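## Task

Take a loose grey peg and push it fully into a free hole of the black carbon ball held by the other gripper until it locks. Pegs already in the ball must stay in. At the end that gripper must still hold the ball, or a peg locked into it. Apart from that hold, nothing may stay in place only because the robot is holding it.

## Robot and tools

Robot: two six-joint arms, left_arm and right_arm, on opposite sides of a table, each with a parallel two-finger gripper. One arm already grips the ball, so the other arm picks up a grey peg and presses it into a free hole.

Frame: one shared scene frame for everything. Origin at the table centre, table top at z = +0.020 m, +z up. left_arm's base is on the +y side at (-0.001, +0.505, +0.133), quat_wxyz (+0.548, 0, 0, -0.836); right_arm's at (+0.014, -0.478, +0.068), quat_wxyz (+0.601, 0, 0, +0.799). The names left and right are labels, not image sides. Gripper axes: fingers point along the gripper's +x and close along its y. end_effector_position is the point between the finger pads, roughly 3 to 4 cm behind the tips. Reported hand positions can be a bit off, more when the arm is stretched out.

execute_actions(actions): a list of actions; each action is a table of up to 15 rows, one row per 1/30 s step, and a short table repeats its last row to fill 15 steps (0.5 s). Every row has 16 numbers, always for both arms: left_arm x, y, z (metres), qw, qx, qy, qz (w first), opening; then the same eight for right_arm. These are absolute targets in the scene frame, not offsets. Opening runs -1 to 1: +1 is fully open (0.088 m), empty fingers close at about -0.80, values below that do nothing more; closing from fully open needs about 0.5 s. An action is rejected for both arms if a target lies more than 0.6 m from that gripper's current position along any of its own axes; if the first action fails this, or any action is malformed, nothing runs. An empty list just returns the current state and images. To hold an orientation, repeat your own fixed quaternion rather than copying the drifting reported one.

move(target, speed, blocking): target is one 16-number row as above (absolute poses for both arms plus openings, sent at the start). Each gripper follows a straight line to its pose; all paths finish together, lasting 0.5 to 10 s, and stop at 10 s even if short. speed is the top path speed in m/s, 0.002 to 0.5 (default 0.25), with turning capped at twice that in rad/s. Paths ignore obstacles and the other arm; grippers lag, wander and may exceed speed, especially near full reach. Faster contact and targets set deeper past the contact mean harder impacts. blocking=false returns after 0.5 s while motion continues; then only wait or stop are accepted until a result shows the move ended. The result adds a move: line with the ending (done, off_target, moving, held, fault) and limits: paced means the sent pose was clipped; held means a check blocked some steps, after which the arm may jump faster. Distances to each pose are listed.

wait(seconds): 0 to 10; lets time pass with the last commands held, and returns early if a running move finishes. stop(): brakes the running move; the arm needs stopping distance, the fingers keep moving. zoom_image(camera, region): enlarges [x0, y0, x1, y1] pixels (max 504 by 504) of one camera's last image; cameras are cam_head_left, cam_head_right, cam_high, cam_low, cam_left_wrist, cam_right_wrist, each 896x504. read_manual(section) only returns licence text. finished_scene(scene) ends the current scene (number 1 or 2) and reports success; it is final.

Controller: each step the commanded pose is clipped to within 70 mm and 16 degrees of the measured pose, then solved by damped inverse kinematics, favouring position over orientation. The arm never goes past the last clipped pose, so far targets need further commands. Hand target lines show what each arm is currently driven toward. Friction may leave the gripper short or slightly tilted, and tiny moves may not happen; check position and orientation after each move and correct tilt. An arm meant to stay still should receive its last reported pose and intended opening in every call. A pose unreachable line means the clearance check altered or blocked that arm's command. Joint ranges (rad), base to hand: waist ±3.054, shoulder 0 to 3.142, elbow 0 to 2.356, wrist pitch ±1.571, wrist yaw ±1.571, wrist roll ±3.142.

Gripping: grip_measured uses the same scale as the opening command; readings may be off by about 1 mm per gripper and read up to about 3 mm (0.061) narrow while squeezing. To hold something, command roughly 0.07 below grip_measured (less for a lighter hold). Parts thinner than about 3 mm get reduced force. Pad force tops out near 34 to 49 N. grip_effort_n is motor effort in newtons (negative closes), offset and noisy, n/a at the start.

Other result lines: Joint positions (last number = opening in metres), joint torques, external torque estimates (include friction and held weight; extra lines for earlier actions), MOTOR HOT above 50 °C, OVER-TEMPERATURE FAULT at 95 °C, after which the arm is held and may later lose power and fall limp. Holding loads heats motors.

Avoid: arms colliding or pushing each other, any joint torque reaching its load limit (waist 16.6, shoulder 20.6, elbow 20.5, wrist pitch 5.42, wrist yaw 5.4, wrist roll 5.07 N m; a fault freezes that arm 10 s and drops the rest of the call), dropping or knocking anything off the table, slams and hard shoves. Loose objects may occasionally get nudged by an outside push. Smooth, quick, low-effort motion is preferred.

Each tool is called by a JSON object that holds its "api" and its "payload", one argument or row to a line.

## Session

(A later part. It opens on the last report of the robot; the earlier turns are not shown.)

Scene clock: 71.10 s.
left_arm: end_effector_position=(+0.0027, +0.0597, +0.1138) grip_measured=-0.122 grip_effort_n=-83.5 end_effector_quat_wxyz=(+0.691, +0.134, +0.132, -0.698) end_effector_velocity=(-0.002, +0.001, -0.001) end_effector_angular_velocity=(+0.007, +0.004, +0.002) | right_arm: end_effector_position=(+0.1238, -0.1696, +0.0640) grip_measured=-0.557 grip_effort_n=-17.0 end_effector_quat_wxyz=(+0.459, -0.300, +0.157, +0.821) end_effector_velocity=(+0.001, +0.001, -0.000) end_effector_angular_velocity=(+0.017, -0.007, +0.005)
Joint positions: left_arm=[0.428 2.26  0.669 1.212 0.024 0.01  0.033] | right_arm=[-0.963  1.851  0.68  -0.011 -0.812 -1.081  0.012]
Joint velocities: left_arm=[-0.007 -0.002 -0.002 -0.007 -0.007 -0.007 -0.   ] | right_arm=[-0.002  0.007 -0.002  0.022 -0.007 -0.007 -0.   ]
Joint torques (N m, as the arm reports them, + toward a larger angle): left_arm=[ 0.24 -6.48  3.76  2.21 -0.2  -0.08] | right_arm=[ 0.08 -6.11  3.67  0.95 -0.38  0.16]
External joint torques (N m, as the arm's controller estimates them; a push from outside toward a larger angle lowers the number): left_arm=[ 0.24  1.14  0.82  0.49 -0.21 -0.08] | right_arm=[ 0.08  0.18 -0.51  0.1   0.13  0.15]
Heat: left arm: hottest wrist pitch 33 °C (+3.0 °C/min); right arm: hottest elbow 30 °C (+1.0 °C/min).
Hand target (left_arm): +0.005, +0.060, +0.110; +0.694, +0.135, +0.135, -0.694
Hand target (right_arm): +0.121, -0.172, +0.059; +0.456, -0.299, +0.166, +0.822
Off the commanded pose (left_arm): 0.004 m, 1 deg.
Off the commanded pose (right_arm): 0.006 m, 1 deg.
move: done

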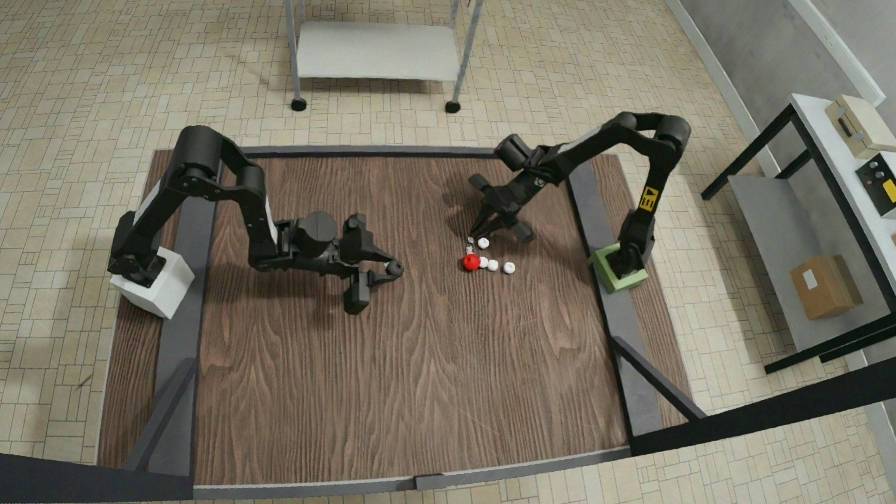

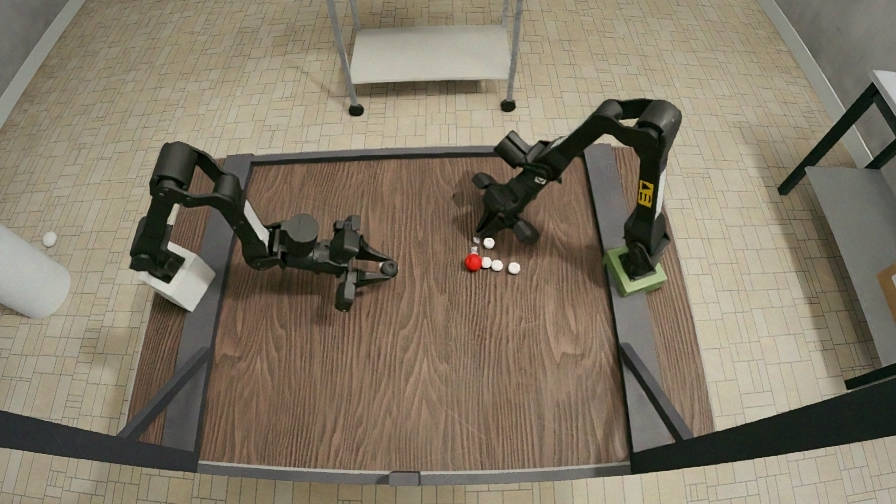

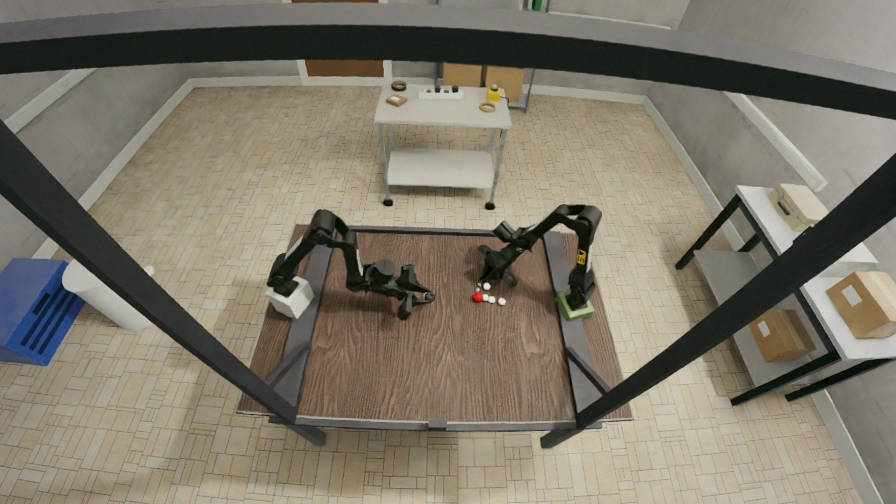

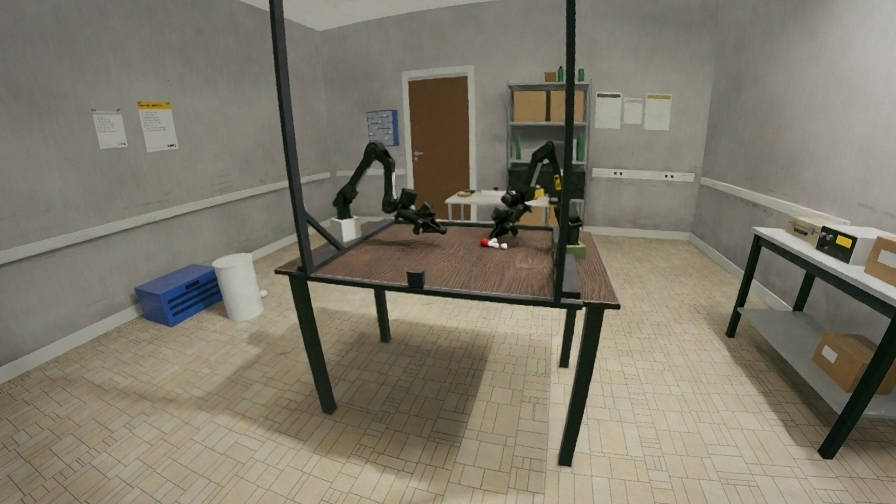

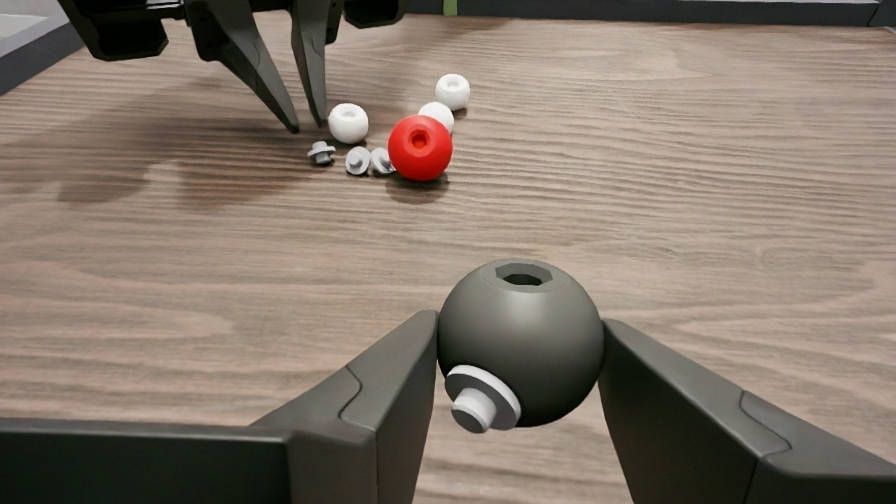

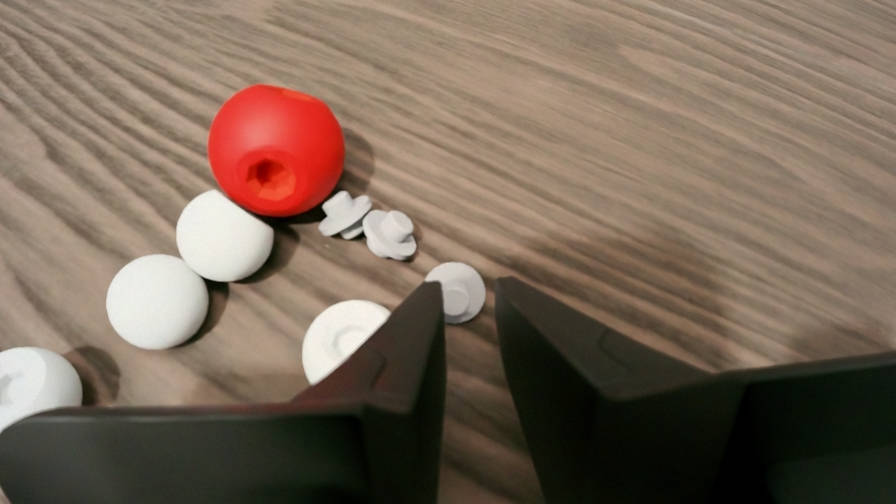

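{"api": "move", "payload": {
  "target": [0.005,0.06,0.11,0.6941,0.1349,0.1349,-0.6941,-0.19,0.1171,-0.1718,0.0552,0.4556,-0.2991,0.1658,0.8219,-0.56],
  "speed": 0.02
}}

{"api": "zoom_image", "payload": {
  "camera": "cam_right_wrist",
  "region": [370, 200, 590, 370]
}}

{"api": "zoom_image", "payload": {
  "camera": "cam_left_wrist",
  "region": [260, 80, 420, 200]
}}

Scene clock: 79.23 s.
left_arm: end_effector_position=(+0.0027, +0.0597, +0.1138) grip_measured=-0.122 grip_effort_n=-83.5 end_effector_quat_wxyz=(+0.691, +0.134, +0.132, -0.698) end_effector_velocity=(-0.000, +0.001, -0.001) end_effector_angular_velocity=(+0.008, +0.018, +0.012) | right_arm: end_effector_position=(+0.1203, -0.1690, +0.0603) grip_measured=-0.557 grip_effort_n=-17.4 end_effector_quat_wxyz=(+0.459, -0.300, +0.157, +0.822) end_effector_velocity=(+0.001, +0.002, +0.002) end_effector_angular_velocity=(+0.011, +0.003, -0.004)
Joint positions: left_arm=[0.428 2.26  0.669 1.212 0.024 0.01  0.033] | right_arm=[-0.952  1.86   0.665  0.024 -0.808 -1.065  0.012]
Joint velocities: left_arm=[-0.002 -0.002 -0.002 -0.007 -0.007 -0.022 -0.   ] | right_arm=[-0.002 -0.002  0.002  0.007 -0.007  0.007  0.   ]
Joint torques (N m, as the arm reports them, + toward a larger angle): left_arm=[ 0.15 -6.43  3.79  2.22 -0.19 -0.05] | right_arm=[ 0.26 -5.72  3.56  0.92 -0.4   0.12]
External joint torques (N m, as the arm's controller estimates them; a push from outside toward a larger angle lowers the number): left_arm=[ 0.16  1.18  0.85  0.49 -0.2  -0.06] | right_arm=[ 0.26  0.62 -0.61  0.03  0.11  0.11]
Heat: left arm: hottest wrist pitch 34 °C (+4.0 °C/min); right arm: hottest shoulder 30 °C (+0.0 °C/min).
Hand target (left_arm): +0.005, +0.060, +0.110; +0.694, +0.135, +0.135, -0.694
Hand target (right_arm): +0.117, -0.172, +0.055; +0.456, -0.299, +0.166, +0.822
Off the commanded pose (left_arm): 0.004 m, 1 deg.
Off the commanded pose (right_arm): 0.007 m, 1 deg.
move: done

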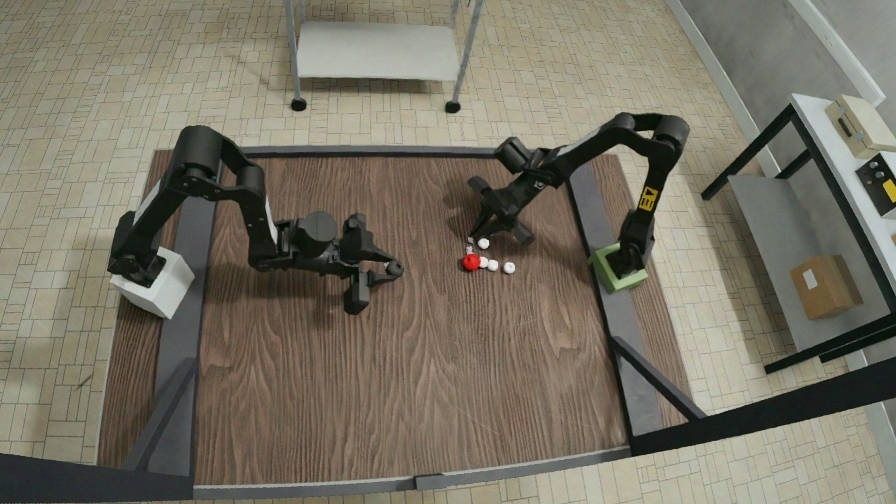

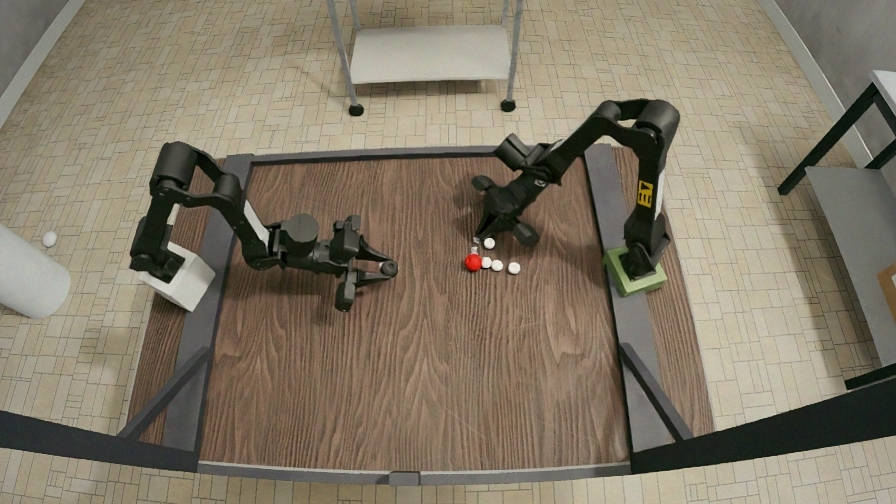

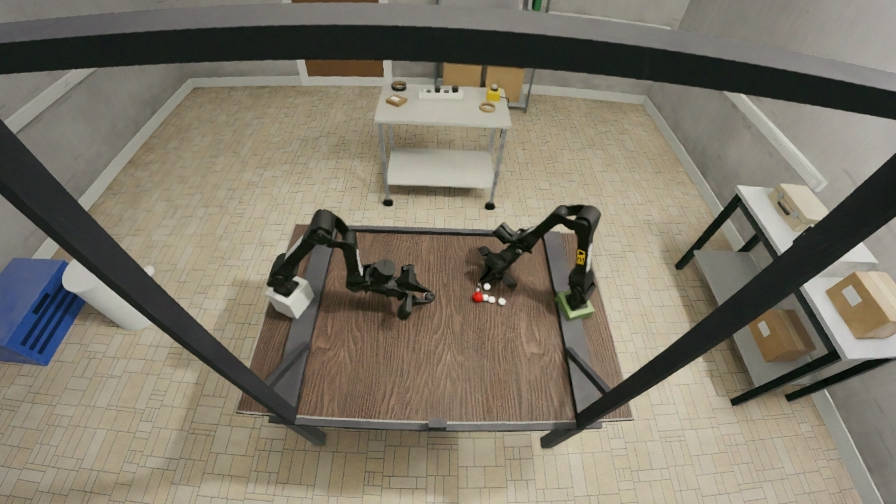

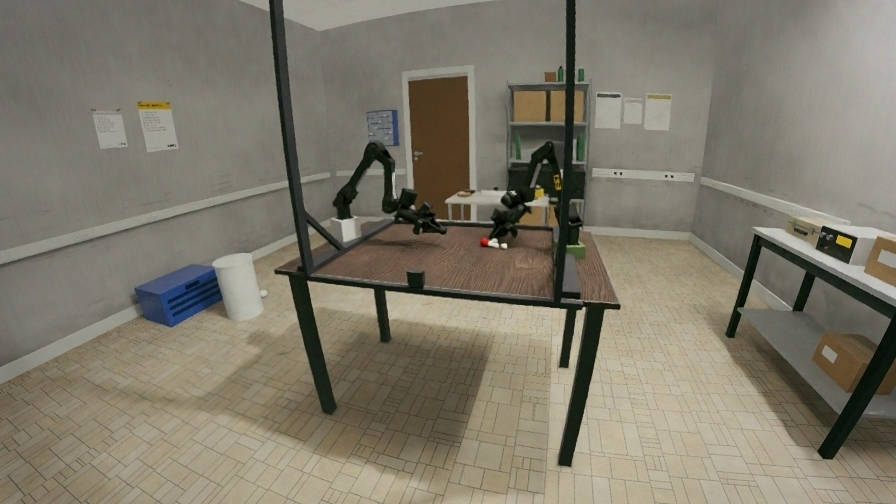

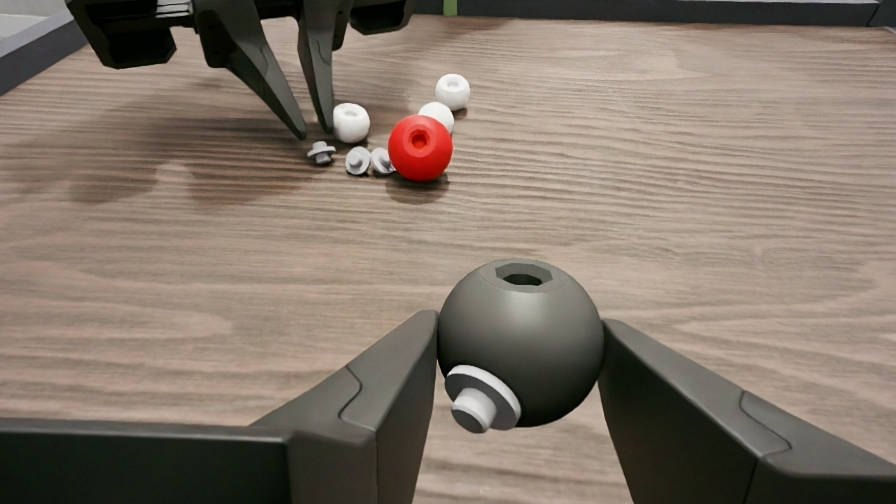

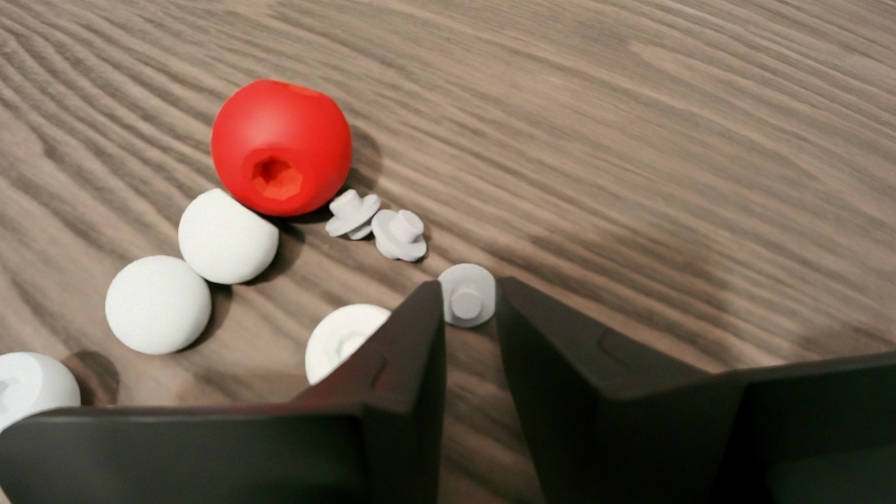

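Region (370, 200, 590, 370) of cam_right_wrist's 896x504 image, scaled by 2.291, with more detail than that image has; it fills the top 389 rows of this view, and the rest is white.

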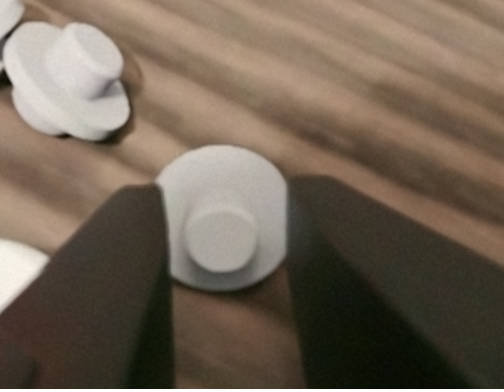

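Region (260, 80, 420, 200) of cam_left_wrist's 896x504 image, scaled by 3.150, with more detail than that image has; it fills the top 378 rows of this view, and the rest is white.

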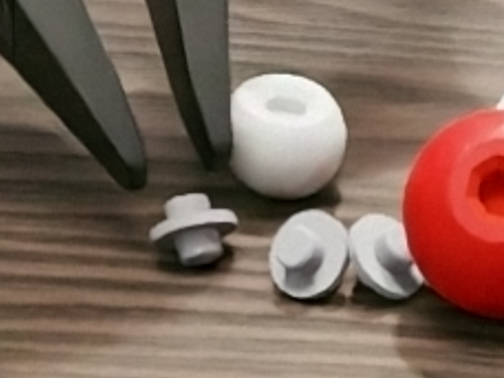

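{"api": "move", "payload": {
  "target": [0.005,0.06,0.11,0.6941,0.1349,0.1349,-0.6941,-0.19,0.1139,-0.1676,0.0505,0.4556,-0.2991,0.1658,0.8219,-0.56],
  "speed": 0.015
}}

{"api": "zoom_image", "payload": {
  "camera": "cam_right_wrist",
  "region": [370, 200, 590, 370]
}}

{"api": "zoom_image", "payload": {
  "camera": "cam_left_wrist",
  "region": [260, 80, 420, 200]
}}

Scene clock: 86.23 s.
left_arm: end_effector_position=(+0.0027, +0.0597, +0.1138) grip_measured=-0.122 grip_effort_n=-83.5 end_effector_quat_wxyz=(+0.691, +0.134, +0.132, -0.698) end_effector_velocity=(+0.000, -0.001, +0.000) end_effector_angular_velocity=(+0.002, -0.009, +0.002) | right_arm: end_effector_position=(+0.1169, -0.1650, +0.0554) grip_measured=-0.557 grip_effort_n=-17.0 end_effector_quat_wxyz=(+0.459, -0.300, +0.157, +0.822) end_effector_velocity=(+0.000, +0.000, +0.001) end_effector_angular_velocity=(+0.007, +0.006, -0.004)
Joint positions: left_arm=[0.428 2.26  0.669 1.212 0.024 0.01  0.033] | right_arm=[-0.933  1.882  0.661  0.067 -0.8   -1.04   0.012]
Joint velocities: left_arm=[-0.002 -0.002  0.002 -0.007 -0.007  0.007 -0.   ] | right_arm=[-0.002 -0.002 -0.002  0.007 -0.007  0.007 -0.   ]
Joint torques (N m, as the arm reports them, + toward a larger angle): left_arm=[ 0.13 -6.49  3.75  2.19 -0.2  -0.05] | right_arm=[ 0.23 -6.08  3.45  0.98 -0.36  0.14]
External joint torques (N m, as the arm's controller estimates them; a push from outside toward a larger angle lowers the number): left_arm=[ 0.14  1.13  0.78  0.46 -0.21 -0.06] | right_arm=[ 0.28  0.33 -0.6   0.08  0.14  0.13]
Heat: left arm: hottest wrist pitch 34 °C (+4.0 °C/min); right arm: hottest shoulder 30 °C (-1.0 °C/min).
Hand target (left_arm): +0.005, +0.060, +0.110; +0.694, +0.135, +0.135, -0.694
Hand target (right_arm): +0.114, -0.168, +0.051; +0.456, -0.299, +0.166, +0.822
Off the commanded pose (left_arm): 0.004 m, 1 deg.
Off the commanded pose (right_arm): 0.006 m, 1 deg.
move: done

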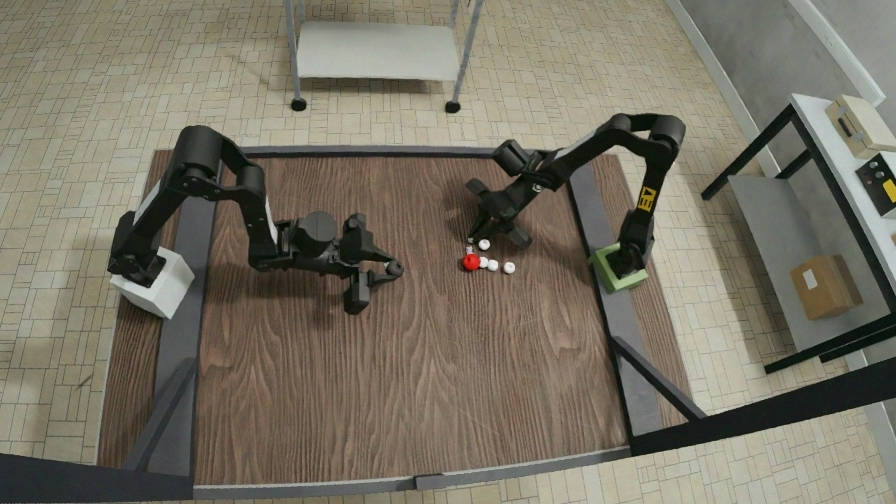

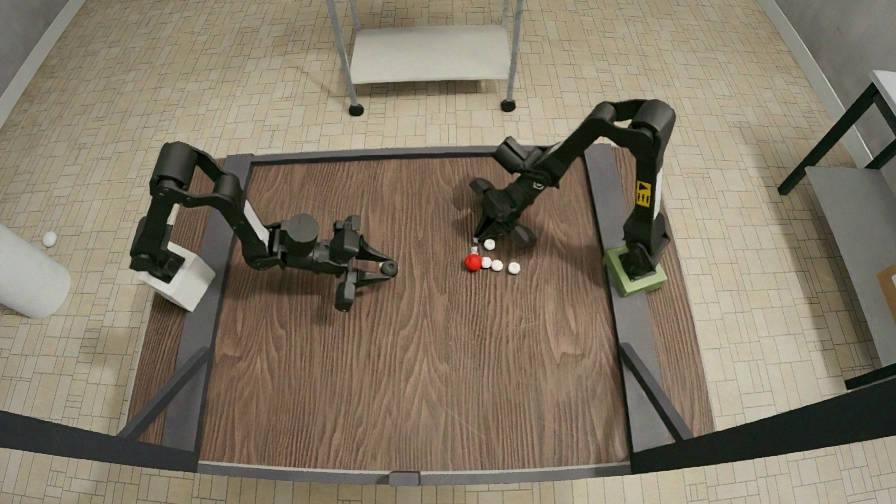

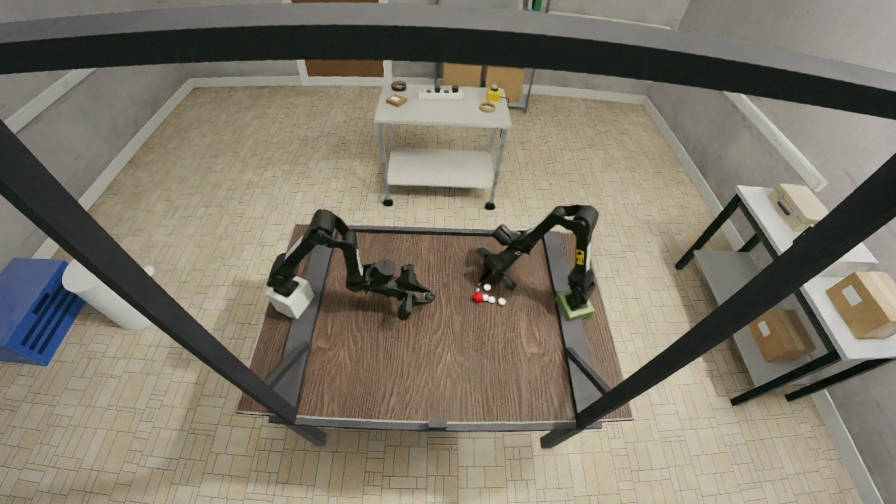

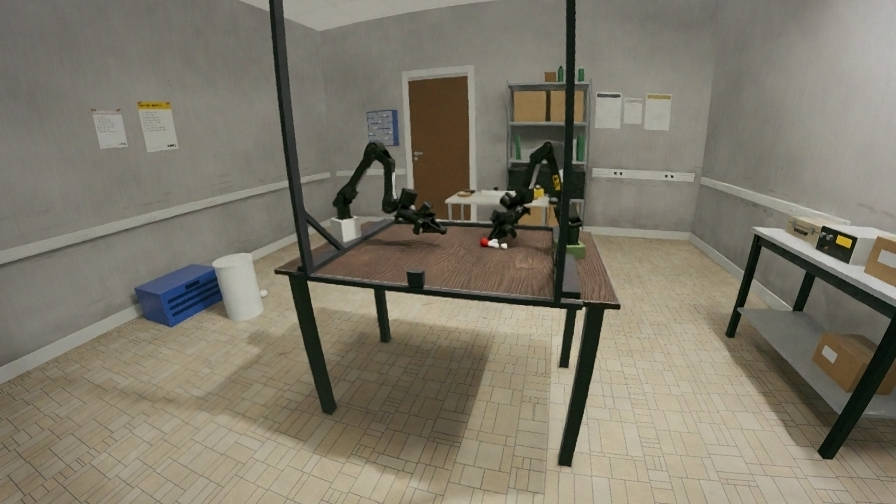

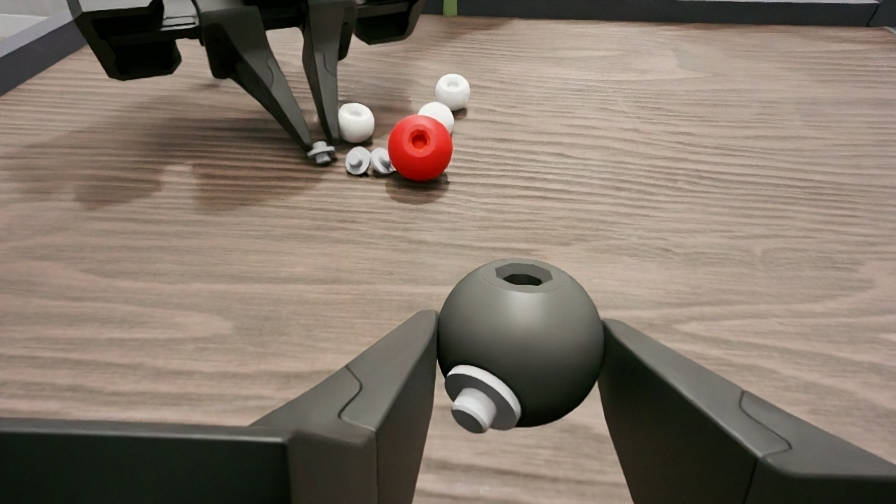

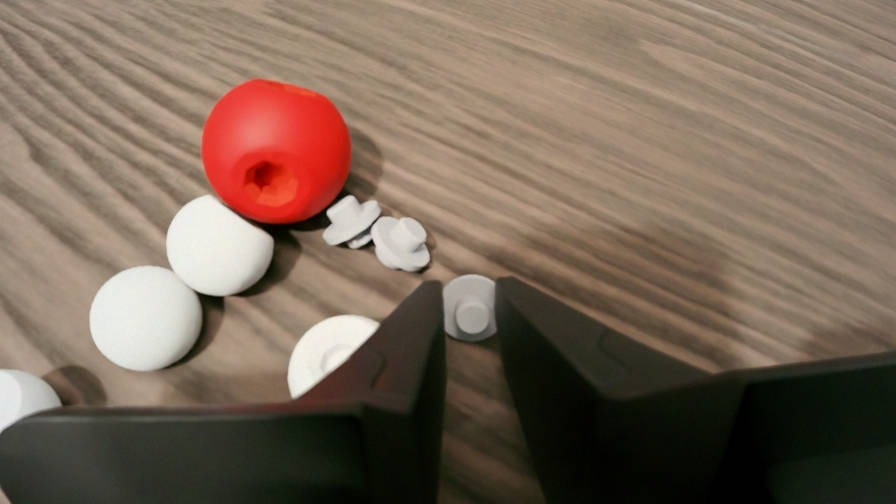

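Region (370, 200, 590, 370) of cam_right_wrist's 896x504 image, scaled by 2.291, with more detail than that image has; it fills the top 389 rows of this view, and the rest is white.

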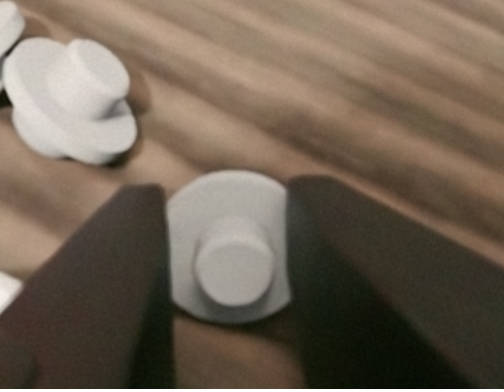

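Region (260, 80, 420, 200) of cam_left_wrist's 896x504 image, scaled by 3.150, with more detail than that image has; it fills the top 378 rows of this view, and the rest is white.

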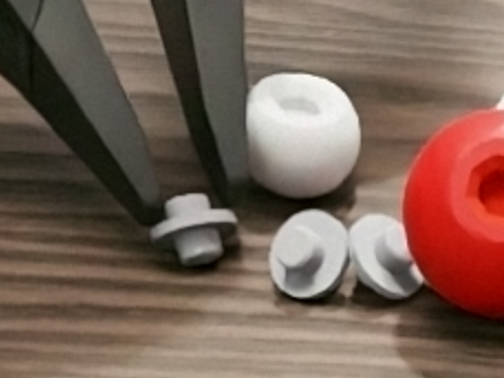

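{"api": "move", "payload": {
  "target": [0.005,0.06,0.11,0.6941,0.1349,0.1349,-0.6941,-0.19,0.1132,-0.1665,0.0481,0.4556,-0.2991,0.1658,0.8219,-0.58],
  "speed": 0.01
}}

{"api": "zoom_image", "payload": {
  "camera": "cam_right_wrist",
  "region": [370, 200, 590, 370]
}}

{"api": "zoom_image", "payload": {
  "camera": "cam_left_wrist",
  "region": [260, 80, 420, 200]
}}

Scene clock: 95.93 s.
left_arm: end_effector_position=(+0.0027, +0.0597, +0.1138) grip_measured=-0.122 grip_effort_n=-83.5 end_effector_quat_wxyz=(+0.691, +0.134, +0.132, -0.698) end_effector_velocity=(+0.000, +0.001, -0.001) end_effector_angular_velocity=(+0.008, -0.001, +0.016) | right_arm: end_effector_position=(+0.1167, -0.1631, +0.0541) grip_measured=-0.577 grip_effort_n=-17.0 end_effector_quat_wxyz=(+0.459, -0.300, +0.155, +0.822) end_effector_velocity=(-0.003, -0.001, +0.002) end_effector_angular_velocity=(+0.009, +0.016, +0.011)
Joint positions: left_arm=[0.428 2.26  0.669 1.212 0.024 0.01  0.033] | right_arm=[-0.928  1.89   0.661  0.084 -0.8   -1.034  0.011]
Joint velocities: left_arm=[-0.007 -0.002 -0.002 -0.007 -0.022 -0.007 -0.   ] | right_arm=[-0.002 -0.002 -0.002 -0.007 -0.022 -0.007 -0.   ]
Joint torques (N m, as the arm reports them, + toward a larger angle): left_arm=[ 0.27 -6.37  3.79  2.22 -0.21 -0.06] | right_arm=[ 0.07 -5.74  3.41  0.94 -0.38  0.11]
External joint torques (N m, as the arm's controller estimates them; a push from outside toward a larger angle lowers the number): left_arm=[ 0.31  1.21  0.86  0.5  -0.22 -0.07] | right_arm=[ 0.06  0.68 -0.59  0.03  0.13  0.1 ]
Heat: left arm: hottest wrist pitch 34 °C (+3.0 °C/min); right arm: hottest shoulder 30 °C (-1.0 °C/min).
Hand target (left_arm): +0.005, +0.060, +0.110; +0.694, +0.135, +0.135, -0.694
Hand target (right_arm): +0.113, -0.167, +0.048; +0.456, -0.299, +0.166, +0.822
Off the commanded pose (left_arm): 0.004 m, 1 deg.
Off the commanded pose (right_arm): 0.008 m, 1 deg.
move: done

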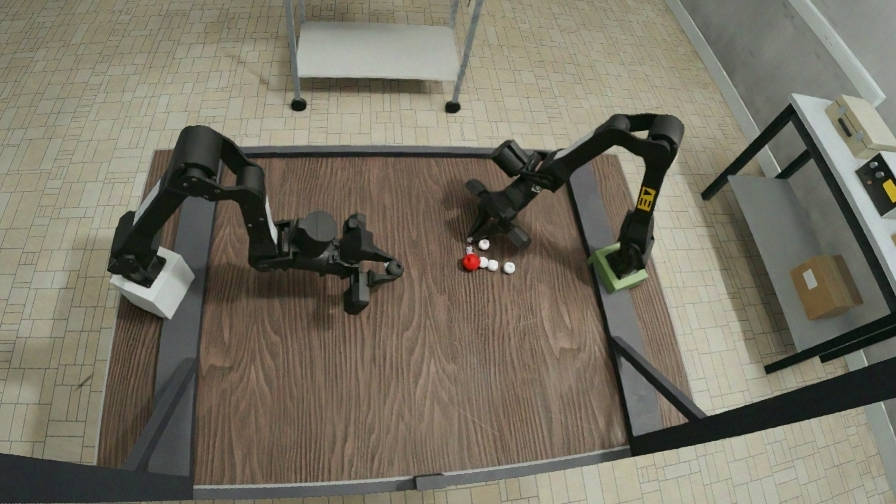

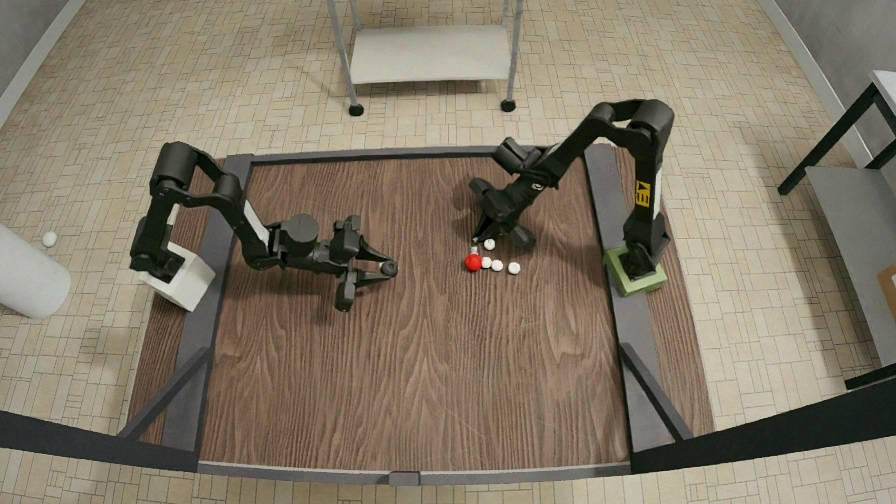

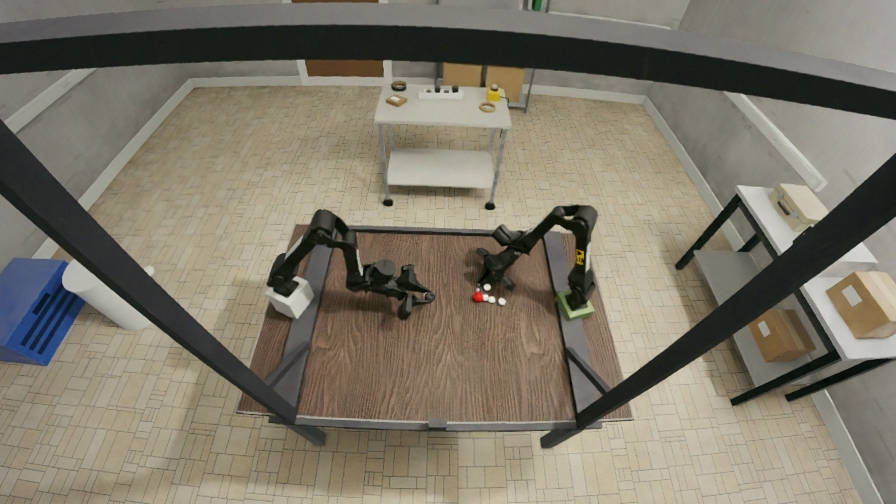

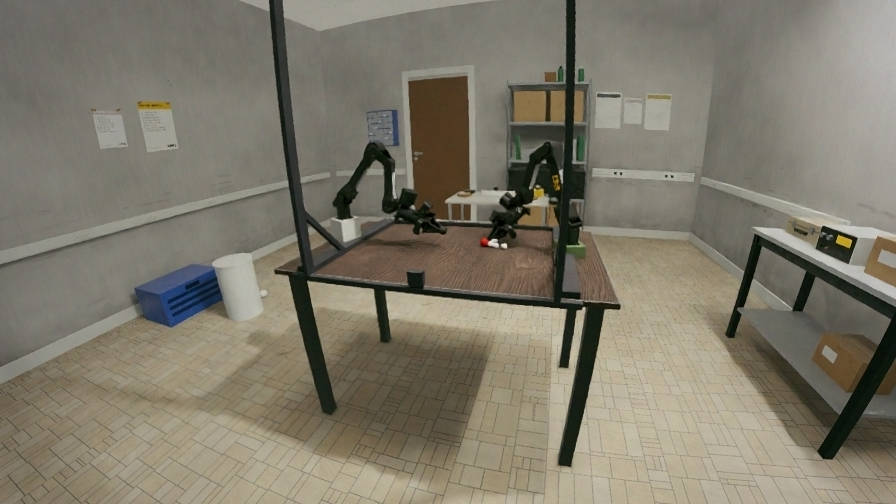

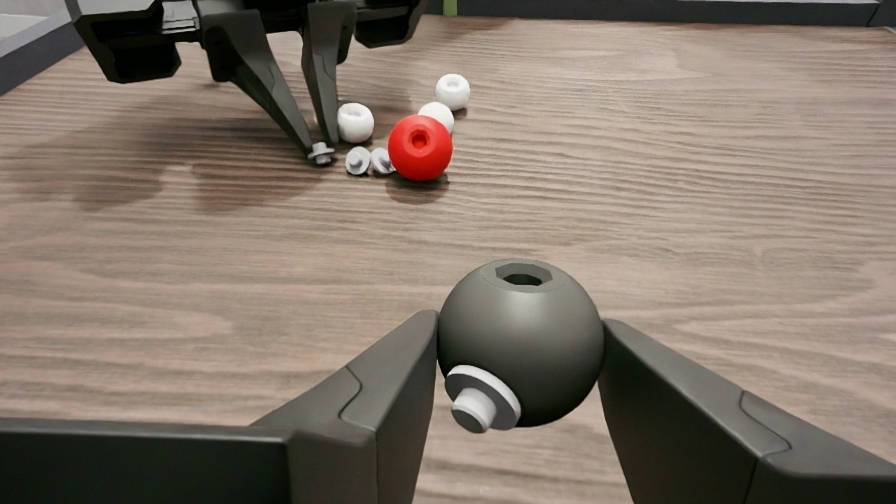

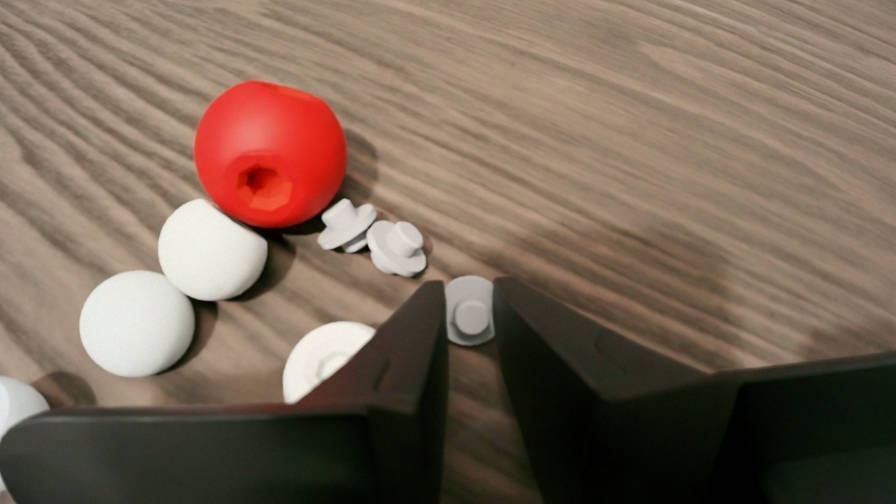

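Region (370, 200, 590, 370) of cam_right_wrist's 896x504 image, scaled by 2.291, with more detail than that image has; it fills the top 389 rows of this view, and the rest is white.

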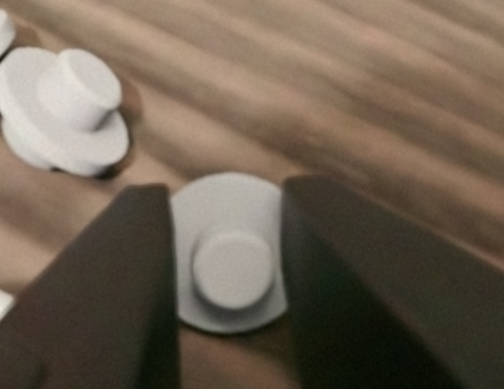

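Region (260, 80, 420, 200) of cam_left_wrist's 896x504 image, scaled by 3.150, with more detail than that image has; it fills the top 378 rows of this view, and the rest is white.

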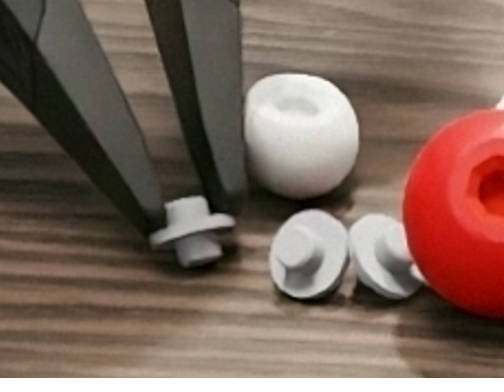

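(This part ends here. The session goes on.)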